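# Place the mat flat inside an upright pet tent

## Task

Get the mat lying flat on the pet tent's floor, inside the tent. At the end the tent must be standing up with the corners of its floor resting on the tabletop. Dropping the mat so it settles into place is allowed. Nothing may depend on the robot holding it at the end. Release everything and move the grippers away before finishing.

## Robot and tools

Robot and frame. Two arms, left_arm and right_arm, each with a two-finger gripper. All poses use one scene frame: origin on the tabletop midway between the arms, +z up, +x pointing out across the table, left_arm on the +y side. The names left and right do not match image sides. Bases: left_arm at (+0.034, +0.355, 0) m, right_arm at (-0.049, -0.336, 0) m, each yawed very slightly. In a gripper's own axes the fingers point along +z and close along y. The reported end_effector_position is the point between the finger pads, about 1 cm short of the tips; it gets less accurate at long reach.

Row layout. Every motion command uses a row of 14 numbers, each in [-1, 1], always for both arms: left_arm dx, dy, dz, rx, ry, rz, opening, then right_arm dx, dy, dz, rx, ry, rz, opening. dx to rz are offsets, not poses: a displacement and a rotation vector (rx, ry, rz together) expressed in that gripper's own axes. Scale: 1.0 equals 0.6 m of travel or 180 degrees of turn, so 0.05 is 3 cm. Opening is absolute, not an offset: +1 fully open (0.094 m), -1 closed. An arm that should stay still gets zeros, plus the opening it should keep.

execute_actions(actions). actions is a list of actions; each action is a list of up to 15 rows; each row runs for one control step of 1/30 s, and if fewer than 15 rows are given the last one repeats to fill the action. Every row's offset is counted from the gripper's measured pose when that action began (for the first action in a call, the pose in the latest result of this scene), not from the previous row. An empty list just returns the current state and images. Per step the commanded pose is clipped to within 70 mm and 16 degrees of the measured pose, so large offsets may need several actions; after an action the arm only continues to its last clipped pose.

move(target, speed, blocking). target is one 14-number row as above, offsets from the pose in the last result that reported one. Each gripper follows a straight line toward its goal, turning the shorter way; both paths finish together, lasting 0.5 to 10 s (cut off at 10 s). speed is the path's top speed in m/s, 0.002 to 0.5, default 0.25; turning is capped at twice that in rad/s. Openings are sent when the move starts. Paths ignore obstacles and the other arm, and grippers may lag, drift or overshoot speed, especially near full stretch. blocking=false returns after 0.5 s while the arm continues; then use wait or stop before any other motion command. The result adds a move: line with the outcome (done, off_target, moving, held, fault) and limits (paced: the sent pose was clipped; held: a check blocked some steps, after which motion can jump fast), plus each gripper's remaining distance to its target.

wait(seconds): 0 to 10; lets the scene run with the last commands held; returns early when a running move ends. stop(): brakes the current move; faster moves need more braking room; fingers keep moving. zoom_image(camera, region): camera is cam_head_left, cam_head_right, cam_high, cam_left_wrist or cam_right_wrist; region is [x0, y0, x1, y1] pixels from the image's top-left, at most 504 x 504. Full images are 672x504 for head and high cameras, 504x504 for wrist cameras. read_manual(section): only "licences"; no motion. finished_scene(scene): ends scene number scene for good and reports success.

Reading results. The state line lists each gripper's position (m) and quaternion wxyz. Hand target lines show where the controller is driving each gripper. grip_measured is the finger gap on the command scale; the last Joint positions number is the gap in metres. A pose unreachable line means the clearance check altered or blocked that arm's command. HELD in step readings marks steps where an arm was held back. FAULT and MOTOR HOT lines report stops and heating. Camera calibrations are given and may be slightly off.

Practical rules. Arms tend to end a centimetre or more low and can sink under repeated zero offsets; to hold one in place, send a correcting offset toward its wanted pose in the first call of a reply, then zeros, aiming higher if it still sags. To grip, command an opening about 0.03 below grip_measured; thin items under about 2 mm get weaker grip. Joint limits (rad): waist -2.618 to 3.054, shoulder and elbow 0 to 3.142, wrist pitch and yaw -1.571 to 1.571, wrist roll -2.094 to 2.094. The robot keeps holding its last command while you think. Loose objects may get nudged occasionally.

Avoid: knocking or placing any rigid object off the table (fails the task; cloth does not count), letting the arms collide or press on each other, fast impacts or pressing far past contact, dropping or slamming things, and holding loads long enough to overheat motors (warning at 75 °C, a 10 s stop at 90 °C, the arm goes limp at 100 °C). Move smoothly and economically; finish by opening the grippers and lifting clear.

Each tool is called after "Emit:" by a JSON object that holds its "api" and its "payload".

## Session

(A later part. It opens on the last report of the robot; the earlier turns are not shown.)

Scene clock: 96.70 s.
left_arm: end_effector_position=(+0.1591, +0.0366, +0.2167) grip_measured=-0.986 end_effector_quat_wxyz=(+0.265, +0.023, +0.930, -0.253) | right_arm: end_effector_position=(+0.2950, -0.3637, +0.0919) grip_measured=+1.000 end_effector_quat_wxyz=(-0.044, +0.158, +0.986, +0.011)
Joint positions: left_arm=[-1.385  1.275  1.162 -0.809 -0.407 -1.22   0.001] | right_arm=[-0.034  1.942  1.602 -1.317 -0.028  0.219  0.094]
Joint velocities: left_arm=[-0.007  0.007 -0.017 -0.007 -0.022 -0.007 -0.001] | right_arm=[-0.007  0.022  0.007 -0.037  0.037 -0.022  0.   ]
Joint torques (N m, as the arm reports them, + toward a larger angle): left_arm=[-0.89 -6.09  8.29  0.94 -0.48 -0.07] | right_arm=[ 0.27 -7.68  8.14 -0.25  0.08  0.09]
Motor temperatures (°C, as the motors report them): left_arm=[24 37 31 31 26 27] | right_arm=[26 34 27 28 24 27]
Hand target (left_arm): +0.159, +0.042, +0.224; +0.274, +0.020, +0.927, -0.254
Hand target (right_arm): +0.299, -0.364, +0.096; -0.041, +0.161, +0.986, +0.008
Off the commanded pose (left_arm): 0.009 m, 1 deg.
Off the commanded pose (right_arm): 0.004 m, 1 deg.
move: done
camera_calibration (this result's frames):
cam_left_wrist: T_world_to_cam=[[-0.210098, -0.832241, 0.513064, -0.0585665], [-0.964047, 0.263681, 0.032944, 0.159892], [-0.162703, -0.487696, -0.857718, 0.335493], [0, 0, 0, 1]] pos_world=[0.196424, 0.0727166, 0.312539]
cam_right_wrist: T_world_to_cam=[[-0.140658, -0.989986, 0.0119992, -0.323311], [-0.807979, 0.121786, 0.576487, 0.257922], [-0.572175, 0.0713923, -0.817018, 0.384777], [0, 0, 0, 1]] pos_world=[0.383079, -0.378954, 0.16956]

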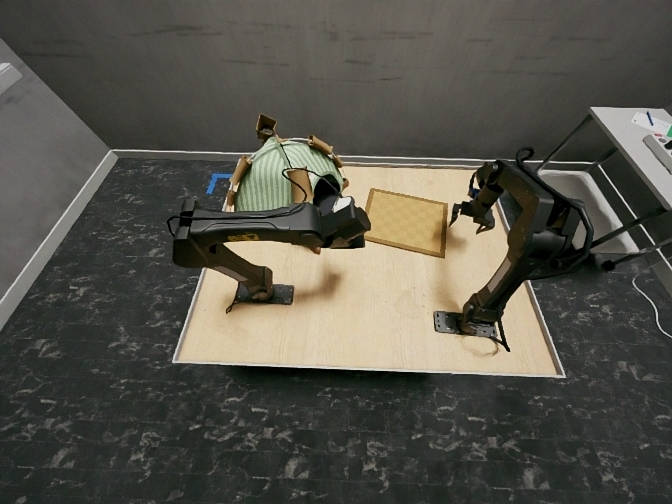

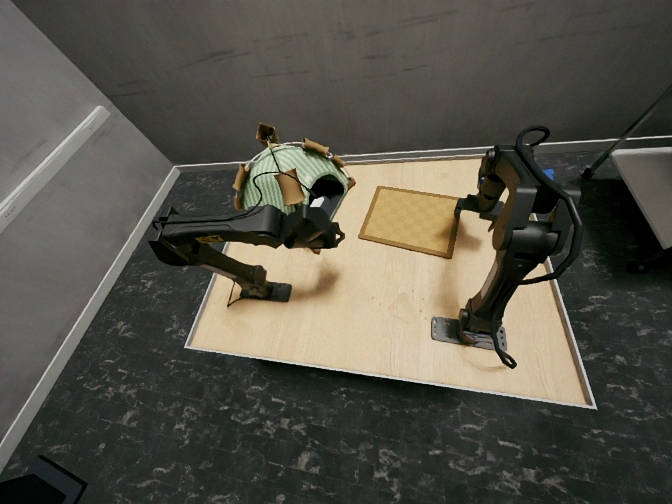

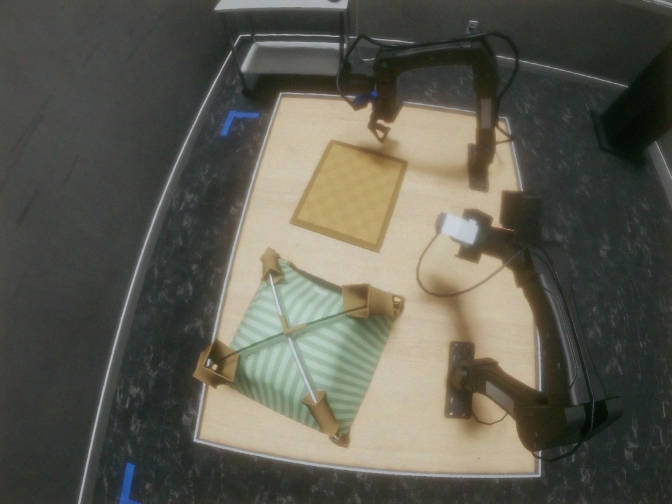

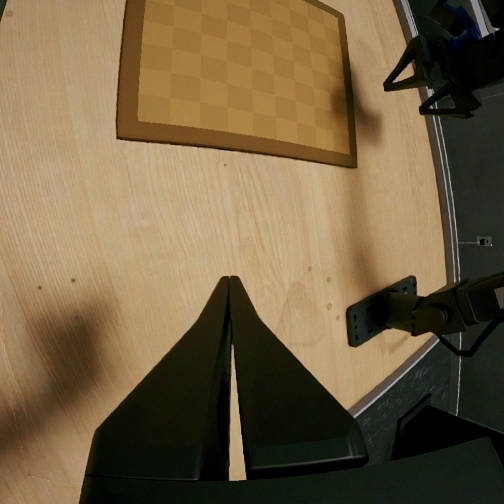

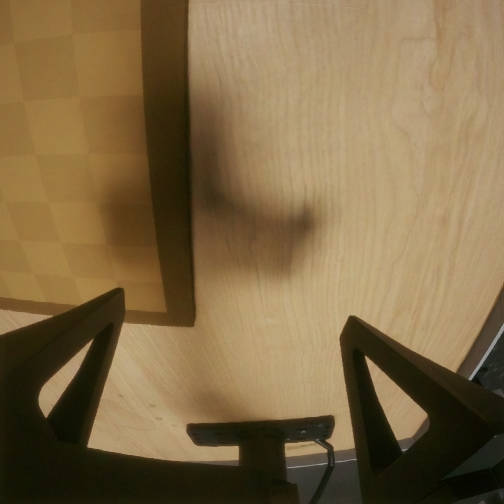

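Emit:
{"api": "move", "payload": {"target": [0,0,0,0,0,0,-1,-0.047,0.317,0,0,-0.03,0,1]}}

Emit:
{"api": "move", "payload": {"target": [0,0,0,0,0,0,-1,0,0,0.13,0,0,0,1], "speed": 0.08}}

Emit:
{"api": "move", "payload": {"target": [0,0,0,0,0,0,-1,0.09,0.2,0.03,0,0,-0.5,1], "speed": 0.1}}

Emit:
{"api": "move", "payload": {"target": [0,0,0,0,0,0,-1,0,0,-0.15,0,0,0,1], "speed": 0.12}}

Scene clock: 98.37 s.
left_arm: end_effector_position=(+0.1592, +0.0369, +0.2166) grip_measured=-0.986 end_effector_quat_wxyz=(+0.265, +0.022, +0.930, -0.253) | right_arm: end_effector_position=(+0.3773, -0.1867, +0.0845) grip_measured=+1.000 end_effector_quat_wxyz=(-0.004, +0.150, +0.989, +0.011)
Joint positions: left_arm=[-1.385  1.275  1.162 -0.81  -0.408 -1.221  0.001] | right_arm=[ 0.389  2.321  2.164 -1.412 -0.023  0.628  0.094]
Joint velocities: left_arm=[-0.007  0.002  0.007 -0.022  0.022  0.066 -0.   ] | right_arm=[-0.002 -0.002  0.022 -0.066  0.022 -0.022  0.   ]
Joint torques (N m, as the arm reports them, + toward a larger angle): left_arm=[ 0.01 -4.5   7.88  1.11 -0.23  0.01] | right_arm=[ -0.43 -10.61   8.33  -0.09   0.13   0.1 ]
Motor temperatures (°C, as the motors report them): left_arm=[24 36 31 31 26 27] | right_arm=[26 34 27 28 24 27]
Hand target (left_arm): +0.159, +0.037, +0.217; +0.265, +0.023, +0.930, -0.253
Hand target (right_arm): +0.380, -0.190, +0.089; +0.000, +0.158, +0.987, +0.008
Off the commanded pose (left_arm): 0.000 m, 0 deg.
Off the commanded pose (right_arm): 0.009 m, 1 deg.
move: done
camera_calibration (this result's frames):
cam_left_wrist: T_world_to_cam=[[-0.208946, -0.83286, 0.512529, -0.0583139], [-0.964384, 0.262407, 0.0332557, 0.15994], [-0.162189, -0.487327, -0.858025, 0.335504], [0, 0, 0, 1]] pos_world=[0.196474, 0.0729633, 0.31244]
cam_right_wrist: T_world_to_cam=[[-0.126959, -0.991804, 0.014337, -0.142153], [-0.852876, 0.116532, 0.508943, 0.32882], [-0.506442, 0.0523869, -0.860681, 0.388555], [0, 0, 0, 1]] pos_world=[0.459176, -0.199661, 0.169109]

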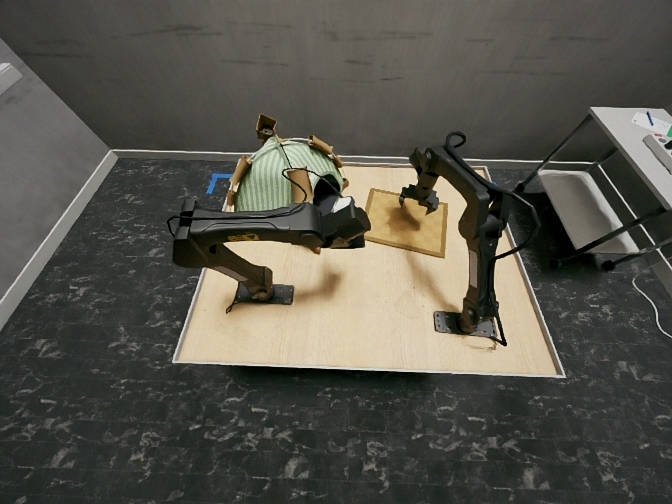

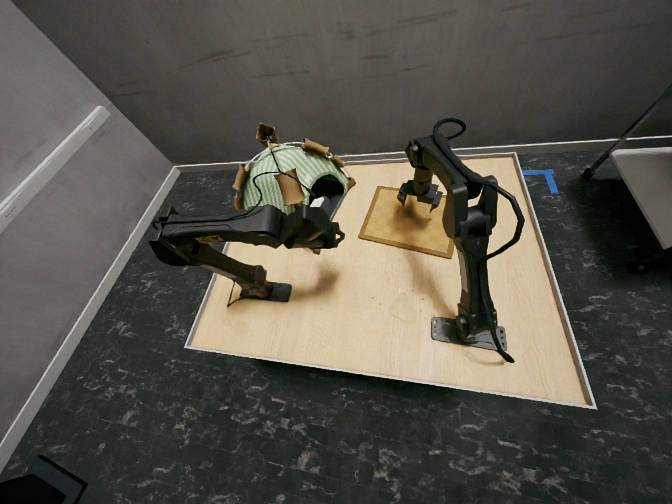

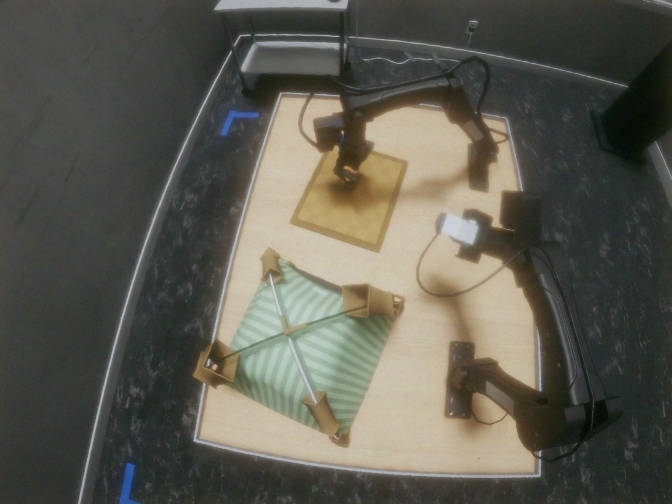

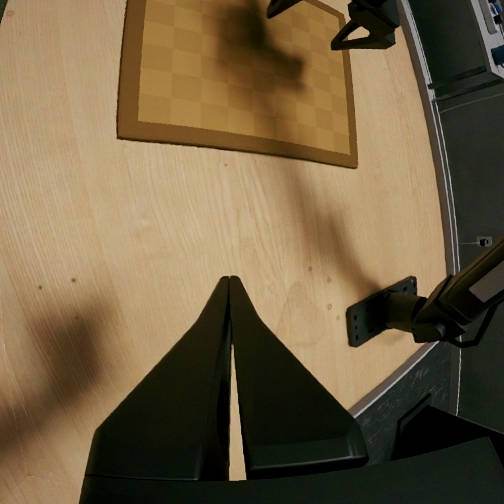

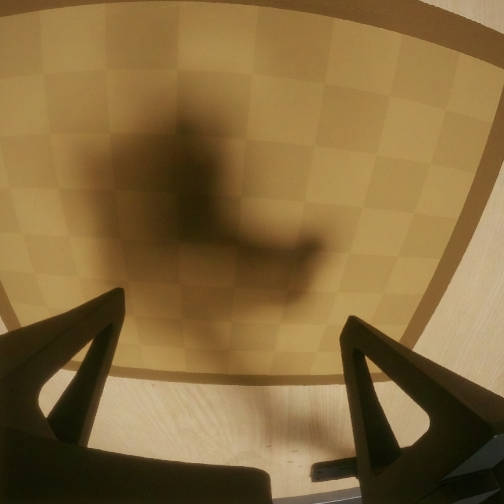

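Scene clock: 99.60 s.
left_arm: end_effector_position=(+0.1592, +0.0369, +0.2166) grip_measured=-0.986 end_effector_quat_wxyz=(+0.265, +0.022, +0.930, -0.253) | right_arm: end_effector_position=(+0.3717, -0.1871, +0.0229) grip_measured=+1.000 end_effector_quat_wxyz=(-0.012, +0.150, +0.988, +0.012)
Joint positions: left_arm=[-1.385  1.275  1.162 -0.81  -0.408 -1.221  0.001] | right_arm=[ 0.389  2.321  1.919 -1.179 -0.032  0.628  0.094]
Joint velocities: left_arm=[ 0.007  0.007 -0.002 -0.007  0.007  0.037  0.   ] | right_arm=[-0.022 -0.002 -0.007 -0.037 -0.066 -0.022  0.   ]
Joint torques (N m, as the arm reports them, + toward a larger angle): left_arm=[ 0.07 -4.67  7.74  1.15 -0.23 -0.02] | right_arm=[ 0.29 -9.56  3.6   0.69  0.11  0.03]
Motor temperatures (°C, as the motors report them): left_arm=[24 36 31 31 26 27] | right_arm=[26 34 27 28 24 27]
Hand target (left_arm): +0.159, +0.037, +0.217; +0.265, +0.022, +0.930, -0.253
Hand target (right_arm): +0.376, -0.186, +0.007; -0.005, +0.150, +0.989, +0.011
Off the commanded pose (left_arm): 0.000 m, 0 deg.
Off the commanded pose (right_arm): 0.017 m, 1 deg.
move: off_target (right_arm)
camera_calibration (this result's frames):
cam_left_wrist: T_world_to_cam=[[-0.208946, -0.83286, 0.512529, -0.0583139], [-0.964384, 0.262407, 0.0332557, 0.15994], [-0.162189, -0.487327, -0.858025, 0.335504], [0, 0, 0, 1]] pos_world=[0.196474, 0.0729633, 0.31244]
cam_right_wrist: T_world_to_cam=[[-0.126801, -0.991854, 0.0121393, -0.142326], [-0.845529, 0.114477, 0.521513, 0.352009], [-0.518654, 0.0558642, -0.853157, 0.337705], [0, 0, 0, 1]] pos_world=[0.454739, -0.20033, 0.106266]

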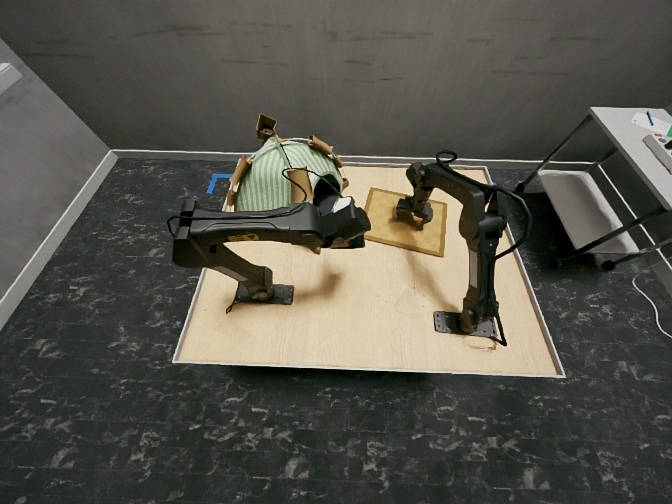

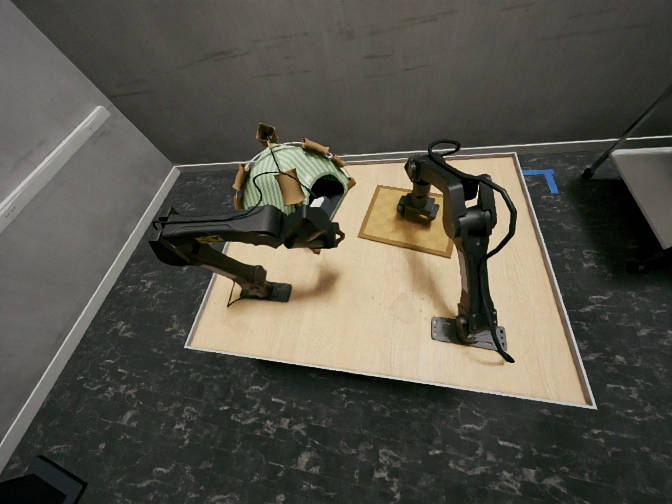

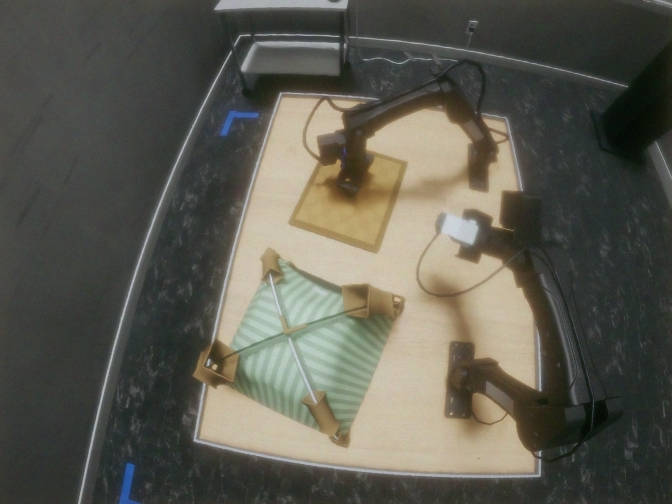

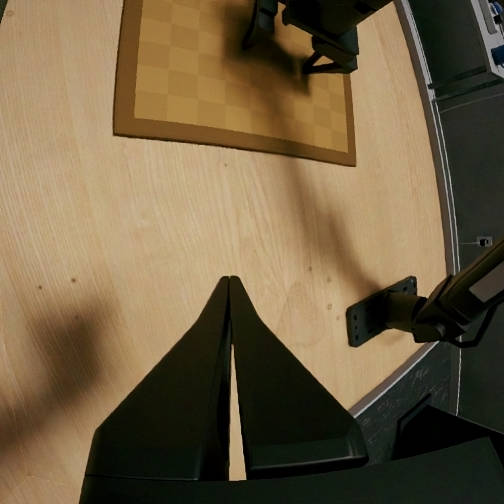

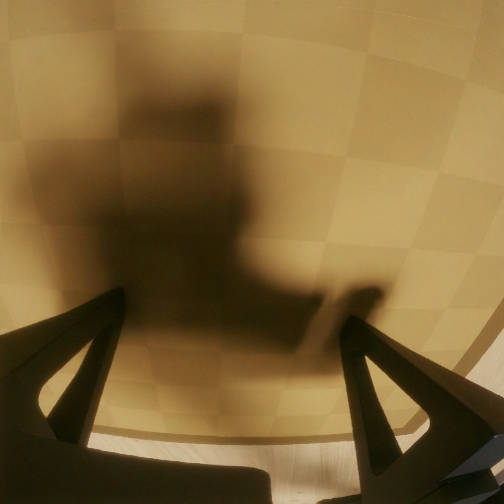

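Scene clock: 107.80 s.
left_arm: end_effector_position=(+0.1592, +0.0369, +0.2166) grip_measured=-0.986 end_effector_quat_wxyz=(+0.265, +0.022, +0.930, -0.253) | right_arm: end_effector_position=(+0.3643, -0.0619, +0.0249) grip_measured=+1.000 end_effector_quat_wxyz=(+0.022, -0.581, +0.813, +0.005)
Joint positions: left_arm=[-1.385  1.275  1.162 -0.81  -0.408 -1.221  0.001] | right_arm=[ 0.643  2.511  2.266 -1.282 -0.012 -0.661  0.094]
Joint velocities: left_arm=[-0.017 -0.017 -0.007  0.022 -0.022  0.007 -0.001] | right_arm=[ 0.007 -0.002  0.007 -0.037 -0.007 -0.007  0.   ]
Joint torques (N m, as the arm reports them, + toward a larger angle): left_arm=[ 0.11 -4.46  7.84  1.14 -0.23 -0.02] | right_arm=[ 0.97 -9.27  6.92  0.   -0.27 -0.16]
Motor temperatures (°C, as the motors report them): left_arm=[24 34 31 32 26 27] | right_arm=[26 34 28 27 24 27]
Hand target (left_arm): +0.159, +0.037, +0.217; +0.265, +0.022, +0.930, -0.253
Hand target (right_arm): +0.354, -0.056, +0.008; +0.001, -0.592, +0.806, +0.019
Off the commanded pose (left_arm): 0.000 m, 0 deg.
Off the commanded pose (right_arm): 0.019 m, 3 deg.
move: off_target (right_arm)
camera_calibration (this result's frames):
cam_left_wrist: T_world_to_cam=[[-0.208946, -0.83286, 0.512529, -0.0583139], [-0.964384, 0.262407, 0.0332557, 0.15994], [-0.162189, -0.487327, -0.858025, 0.335504], [0, 0, 0, 1]] pos_world=[0.196474, 0.0729633, 0.31244]
cam_right_wrist: T_world_to_cam=[[0.985867, -0.156303, 0.0602945, -0.373965], [-0.166236, -0.868058, 0.467804, 0.0234469], [-0.0207802, -0.471215, -0.881773, 0.115363], [0, 0, 0, 1]] pos_world=[0.374975, 0.0162621, 0.113304]

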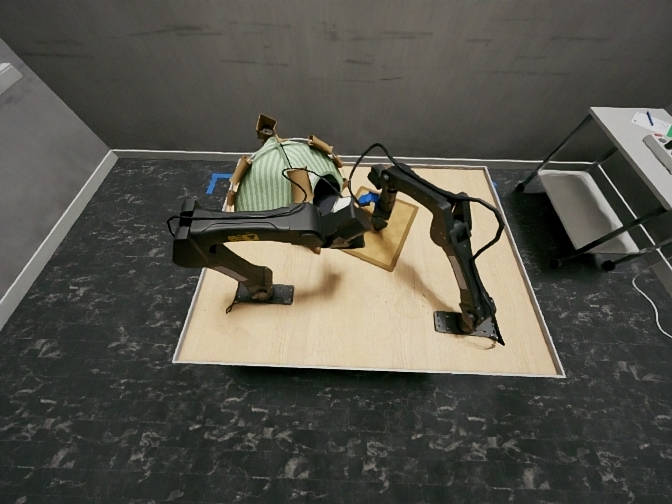

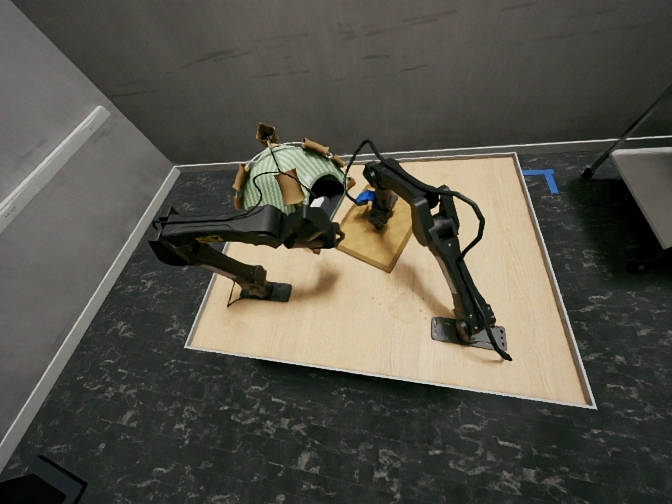

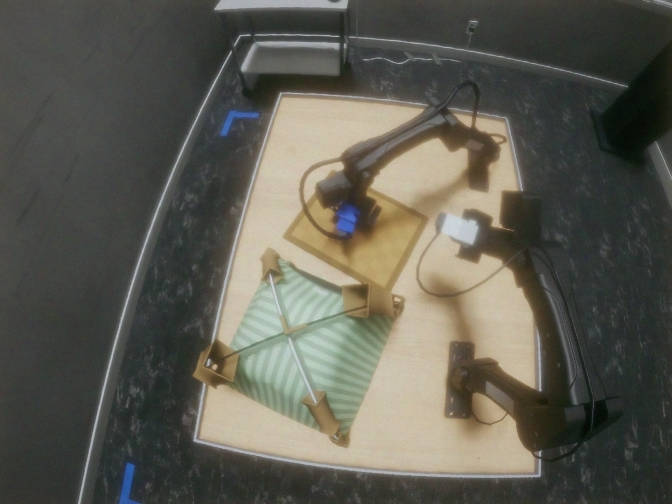

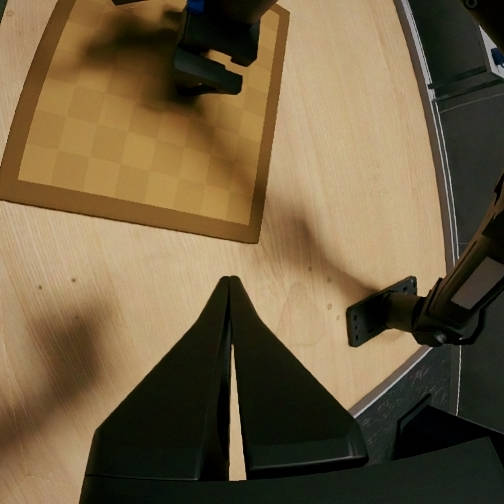

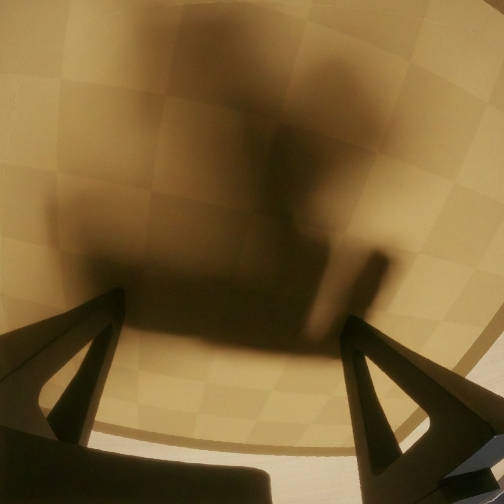

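Scene clock: 108.97 s.
left_arm: end_effector_position=(+0.1592, +0.0369, +0.2166) grip_measured=-0.986 end_effector_quat_wxyz=(+0.265, +0.022, +0.930, -0.253) | right_arm: end_effector_position=(+0.3628, -0.0632, +0.0957) grip_measured=+1.000 end_effector_quat_wxyz=(+0.036, -0.581, +0.813, +0.004)
Joint positions: left_arm=[-1.385  1.275  1.162 -0.81  -0.408 -1.221  0.001] | right_arm=[ 0.643  2.518  2.561 -1.543 -0.011 -0.661  0.094]
Joint velocities: left_arm=[-0.012  0.002 -0.012 -0.037  0.081  0.051 -0.001] | right_arm=[-0.002  0.017 -0.002 -0.081  0.037  0.007  0.   ]
Joint torques (N m, as the arm reports them, + toward a larger angle): left_arm=[-0.1  -4.56  7.93  1.14 -0.27 -0.02] | right_arm=[ -0.1  -14.24   7.08   0.01   0.02  -0.02]
Motor temperatures (°C, as the motors report them): left_arm=[24 33 31 32 26 27] | right_arm=[26 34 28 27 24 27]
Hand target (left_arm): +0.159, +0.037, +0.217; +0.265, +0.022, +0.930, -0.253
Hand target (right_arm): +0.362, -0.064, +0.114; +0.051, -0.581, +0.813, +0.004
Off the commanded pose (left_arm): 0.000 m, 0 deg.
Off the commanded pose (right_arm): 0.019 m, 2 deg.
joint sent to its limit (right arm) — the command would take joint 4 (wrist pitch) past its lower limit, so that joint was sent only as far as its limit.
move: off_target (right_arm)
camera_calibration (this result's frames):
cam_left_wrist: T_world_to_cam=[[-0.208946, -0.83286, 0.512529, -0.0583139], [-0.964384, 0.262407, 0.0332557, 0.15994], [-0.162189, -0.487327, -0.858025, 0.335504], [0, 0, 0, 1]] pos_world=[0.196474, 0.0729633, 0.31244]
cam_right_wrist: T_world_to_cam=[[0.984112, -0.157401, 0.082153, -0.378447], [-0.177548, -0.874565, 0.451235, -0.00581675], [0.000823448, -0.458651, -0.888616, 0.170753], [0, 0, 0, 1]] pos_world=[0.371261, 0.0136613, 0.185449]

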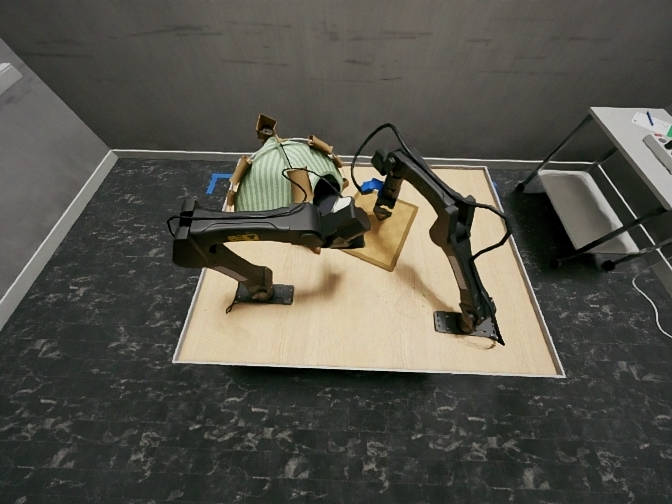

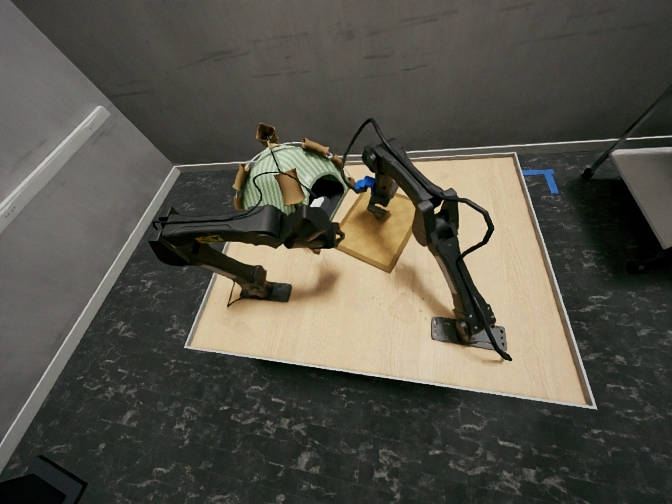

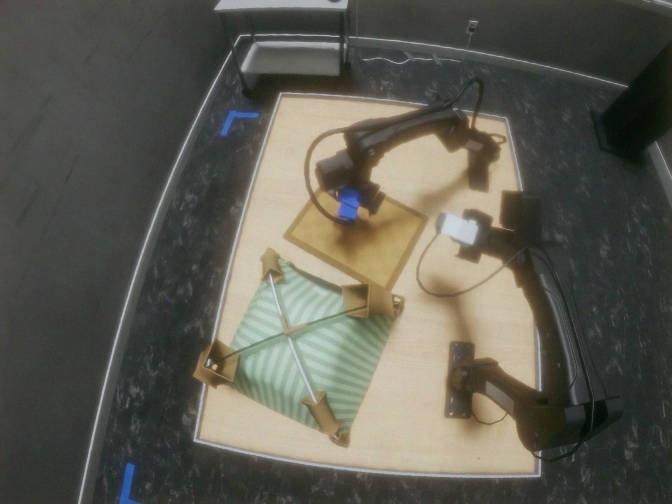

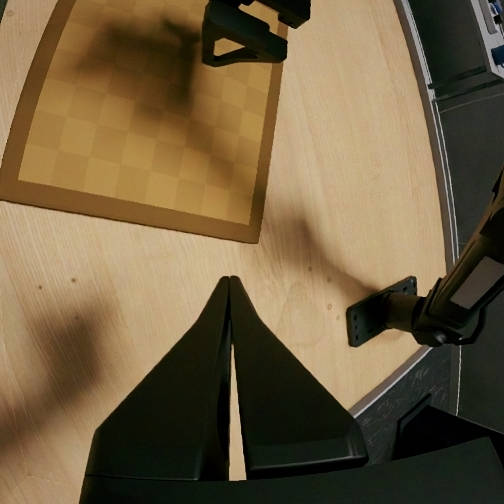

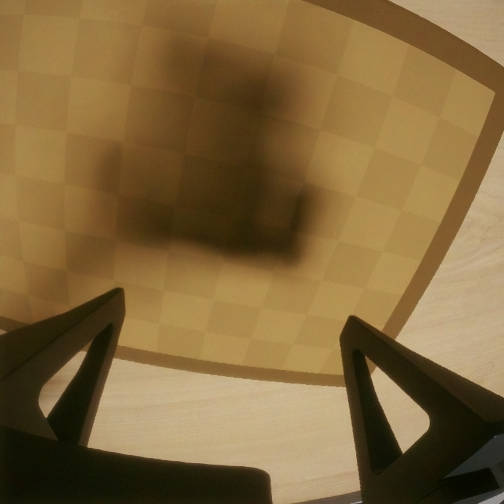

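Emit:
{"api": "move", "payload": {"target": [0,0,0,0,0,0,-1,0.27,0.035,0,0,0,0,1]}}

Emit:
{"api": "move", "payload": {"target": [0,0,0,0,0,0,-1,0,0,0.15,0,0,0,1], "speed": 0.08}}

Emit:
{"api": "move", "payload": {"target": [0,0,0,0,0,0,-1,-0.17,0,0.015,0,0,0,1], "speed": 0.04}}

Scene clock: 110.50 s.
left_arm: end_effector_position=(+0.1592, +0.0369, +0.2166) grip_measured=-0.986 end_effector_quat_wxyz=(+0.265, +0.022, +0.930, -0.253) | right_arm: end_effector_position=(+0.2885, -0.2133, +0.0778) grip_measured=+1.000 end_effector_quat_wxyz=(+0.012, -0.577, +0.816, +0.001)
Joint positions: left_arm=[-1.385  1.275  1.162 -0.81  -0.408 -1.221  0.001] | right_arm=[ 0.405  1.9    1.491 -1.14  -0.009 -0.889  0.094]
Joint velocities: left_arm=[-0.002 -0.022 -0.007 -0.022  0.007 -0.081 -0.   ] | right_arm=[ 0.002 -0.022 -0.012 -0.022  0.007 -0.095  0.   ]
Joint torques (N m, as the arm reports them, + toward a larger angle): left_arm=[-0.01 -4.52  7.91  1.11 -0.25 -0.01] | right_arm=[  0.04 -10.35   5.47   0.28  -0.1   -0.12]
Motor temperatures (°C, as the motors report them): left_arm=[24 33 31 32 26 27] | right_arm=[26 35 28 27 24 27]
Hand target (left_arm): +0.159, +0.037, +0.217; +0.265, +0.022, +0.930, -0.253
Hand target (right_arm): +0.291, -0.210, +0.088; +0.036, -0.581, +0.813, +0.001
Off the commanded pose (left_arm): 0.000 m, 0 deg.
Off the commanded pose (right_arm): 0.008 m, 3 deg.
move: off_target (right_arm)
camera_calibration (this result's frames):
cam_left_wrist: T_world_to_cam=[[-0.208946, -0.83286, 0.512529, -0.0583139], [-0.964384, 0.262407, 0.0332557, 0.15994], [-0.162189, -0.487327, -0.858025, 0.335504], [0, 0, 0, 1]] pos_world=[0.196474, 0.0729633, 0.31244]
cam_right_wrist: T_world_to_cam=[[0.984934, -0.1653, 0.0508044, -0.327005], [-0.169003, -0.857823, 0.485363, -0.143744], [-0.0366492, -0.486637, -0.872835, 0.0896413], [0, 0, 0, 1]] pos_world=[0.30107, -0.133738, 0.164624]

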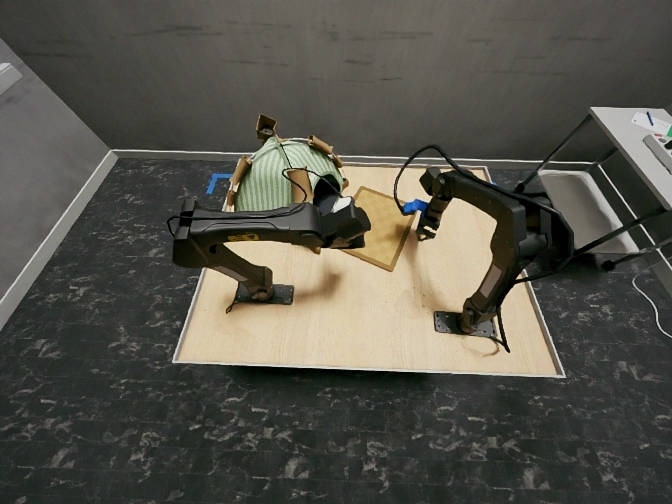

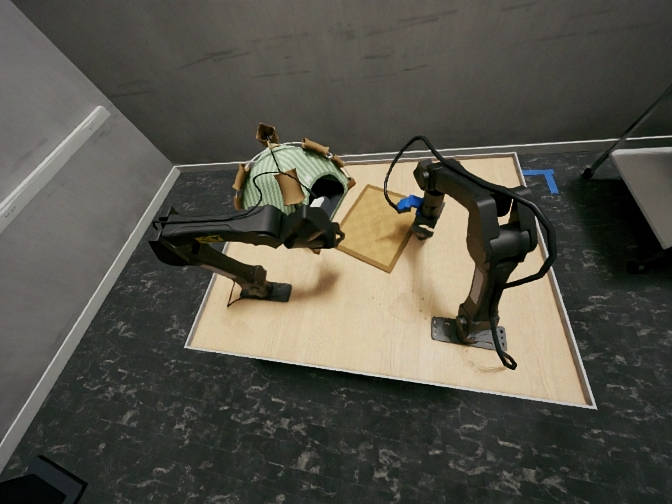

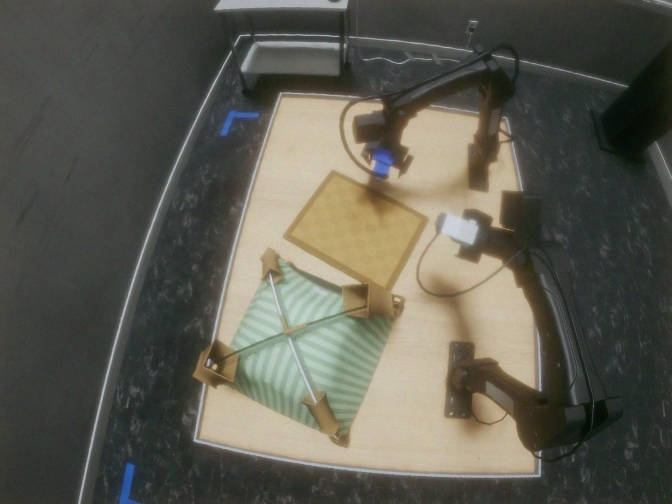

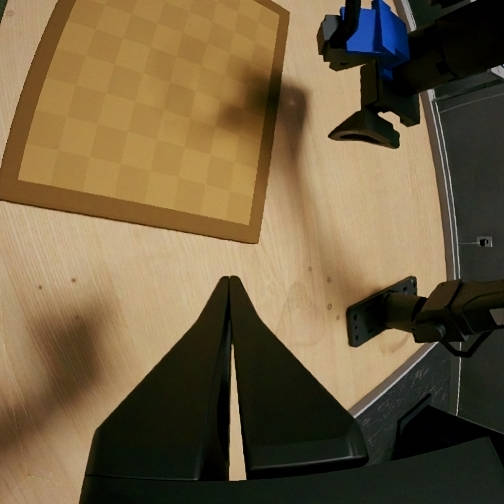

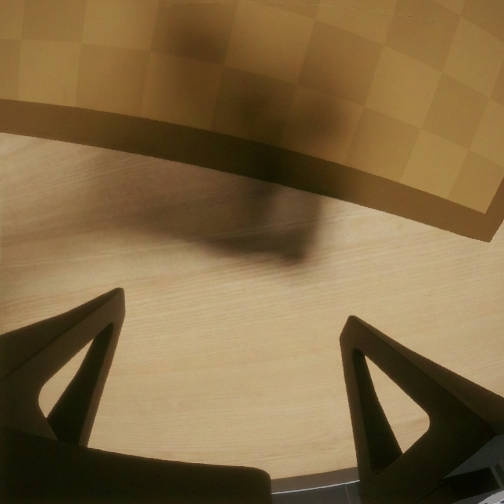

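Scene clock: 111.87 s.
left_arm: end_effector_position=(+0.1592, +0.0369, +0.2166) grip_measured=-0.986 end_effector_quat_wxyz=(+0.265, +0.022, +0.930, -0.253) | right_arm: end_effector_position=(+0.2892, -0.2148, +0.0133) grip_measured=+1.000 end_effector_quat_wxyz=(+0.013, -0.577, +0.816, -0.004)
Joint positions: left_arm=[-1.385  1.275  1.162 -0.81  -0.408 -1.221  0.001] | right_arm=[ 0.405  1.965  1.314 -0.893  0.001 -0.889  0.094]
Joint velocities: left_arm=[-0.012 -0.027 -0.012 -0.022  0.007 -0.022 -0.   ] | right_arm=[-0.012  0.007 -0.002  0.051  0.007 -0.051  0.   ]
Joint torques (N m, as the arm reports them, + toward a larger angle): left_arm=[-0.03 -4.51  7.74  1.14 -0.22 -0.02] | right_arm=[ 0.07 -5.08  2.28  0.96 -0.07  0.01]
Motor temperatures (°C, as the motors report them): left_arm=[24 33 31 32 26 27] | right_arm=[26 35 28 27 24 27]
Hand target (left_arm): +0.159, +0.037, +0.217; +0.265, +0.022, +0.930, -0.253
Hand target (right_arm): +0.288, -0.213, -0.011; +0.010, -0.577, +0.817, +0.002
Off the commanded pose (left_arm): 0.000 m, 0 deg.
Off the commanded pose (right_arm): 0.026 m, 1 deg.
move: off_target (right_arm)
camera_calibration (this result's frames):
cam_left_wrist: T_world_to_cam=[[-0.208946, -0.83286, 0.512529, -0.0583139], [-0.964384, 0.262407, 0.0332557, 0.15994], [-0.162189, -0.487327, -0.858025, 0.335504], [0, 0, 0, 1]] pos_world=[0.196474, 0.0729633, 0.31244]
cam_right_wrist: T_world_to_cam=[[0.984493, -0.164744, 0.0602814, -0.324501], [-0.172962, -0.854165, 0.490394, -0.111739], [-0.0292992, -0.493216, -0.869413, 0.029041], [0, 0, 0, 1]] pos_world=[0.300993, -0.13458, 0.0996063]

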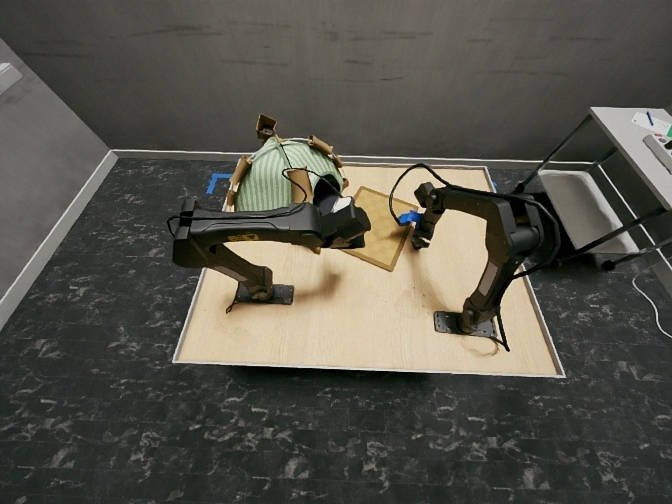

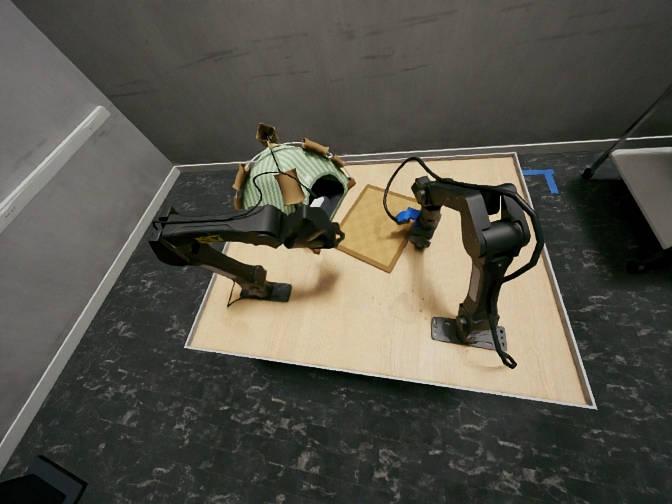

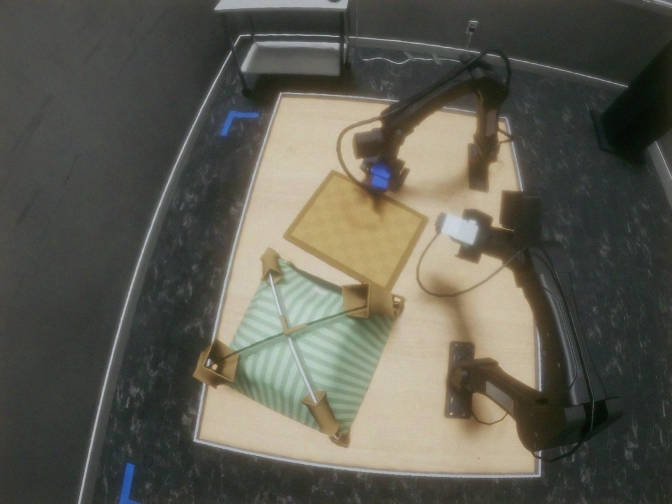

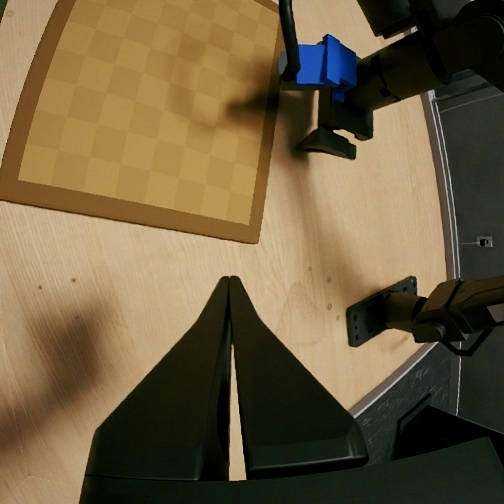

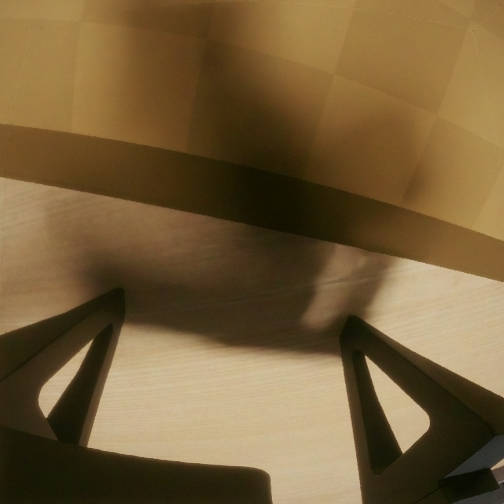

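Scene clock: 114.70 s.
left_arm: end_effector_position=(+0.1592, +0.0369, +0.2166) grip_measured=-0.986 end_effector_quat_wxyz=(+0.265, +0.022, +0.930, -0.253) | right_arm: end_effector_position=(+0.3178, -0.1302, +0.0157) grip_measured=+1.000 end_effector_quat_wxyz=(+0.006, -0.580, +0.815, -0.009)
Joint positions: left_arm=[-1.385  1.275  1.162 -0.81  -0.408 -1.221  0.001] | right_arm=[ 0.579  2.197  1.682 -1.043  0.016 -0.721  0.094]
Joint velocities: left_arm=[ 0.012 -0.017  0.007  0.007 -0.051 -0.007  0.   ] | right_arm=[ 0.012 -0.007 -0.002  0.037 -0.11   0.022  0.   ]
Joint torques (N m, as the arm reports them, + toward a larger angle): left_arm=[-0.08 -4.65  7.88  1.13 -0.23 -0.02] | right_arm=[ 1.02 -7.43  7.24  0.44 -0.12  0.21]
Motor temperatures (°C, as the motors report them): left_arm=[24 32 31 32 26 27] | right_arm=[26 34 28 27 24 27]
Hand target (left_arm): +0.159, +0.037, +0.217; +0.265, +0.022, +0.930, -0.253
Hand target (right_arm): +0.322, -0.118, +0.005; +0.013, -0.578, +0.816, -0.002
Off the commanded pose (left_arm): 0.000 m, 0 deg.
Off the commanded pose (right_arm): 0.016 m, 1 deg.
move: off_target (right_arm)
camera_calibration (this result's frames):
cam_left_wrist: T_world_to_cam=[[-0.208946, -0.83286, 0.512529, -0.0583139], [-0.964384, 0.262407, 0.0332557, 0.15994], [-0.162189, -0.487327, -0.858025, 0.335504], [0, 0, 0, 1]] pos_world=[0.196474, 0.0729633, 0.31244]
cam_right_wrist: T_world_to_cam=[[0.985798, -0.158076, 0.0567039, -0.338383], [-0.164906, -0.84727, 0.504915, -0.0375662], [-0.0317713, -0.507095, -0.861304, 0.0726069], [0, 0, 0, 1]] pos_world=[0.329689, -0.0485002, 0.100692]

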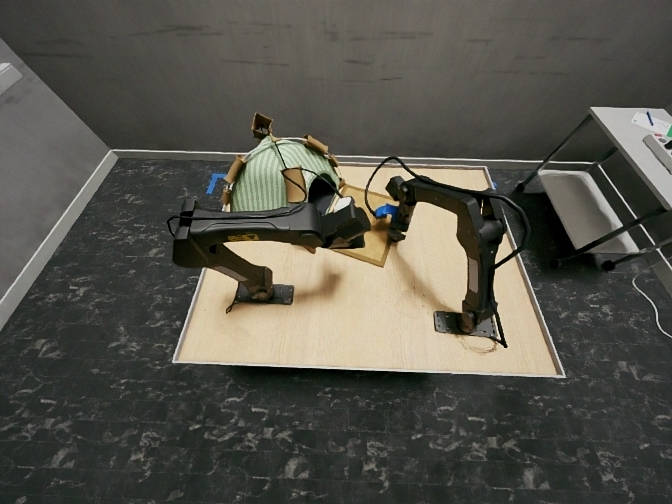

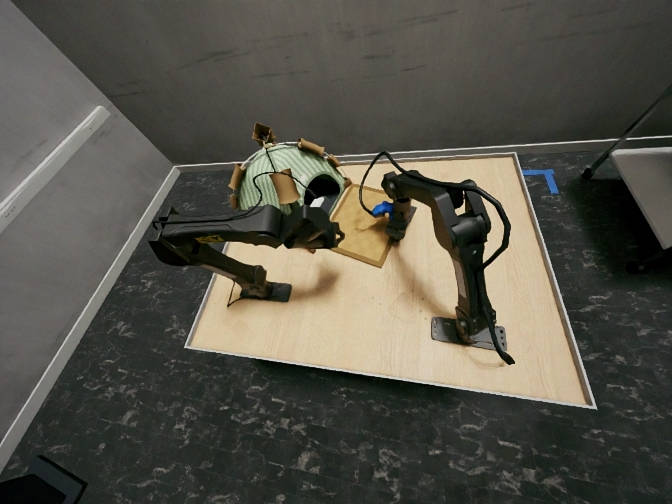

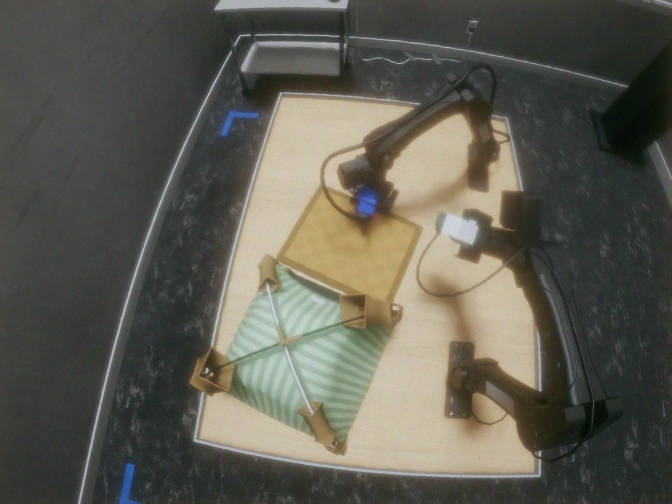

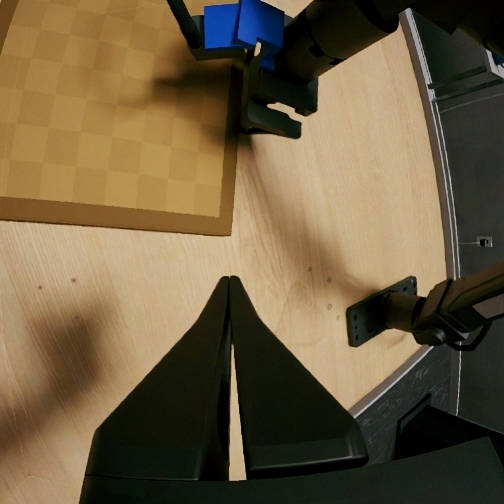

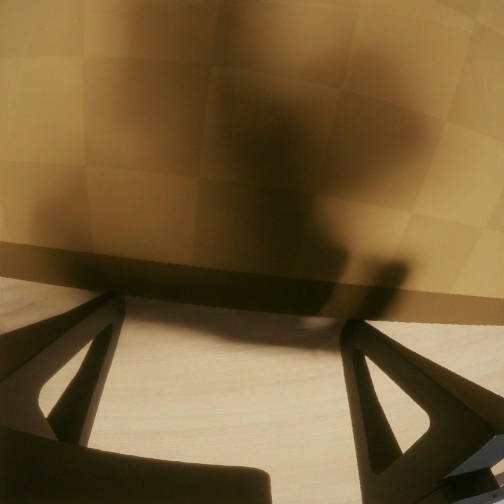

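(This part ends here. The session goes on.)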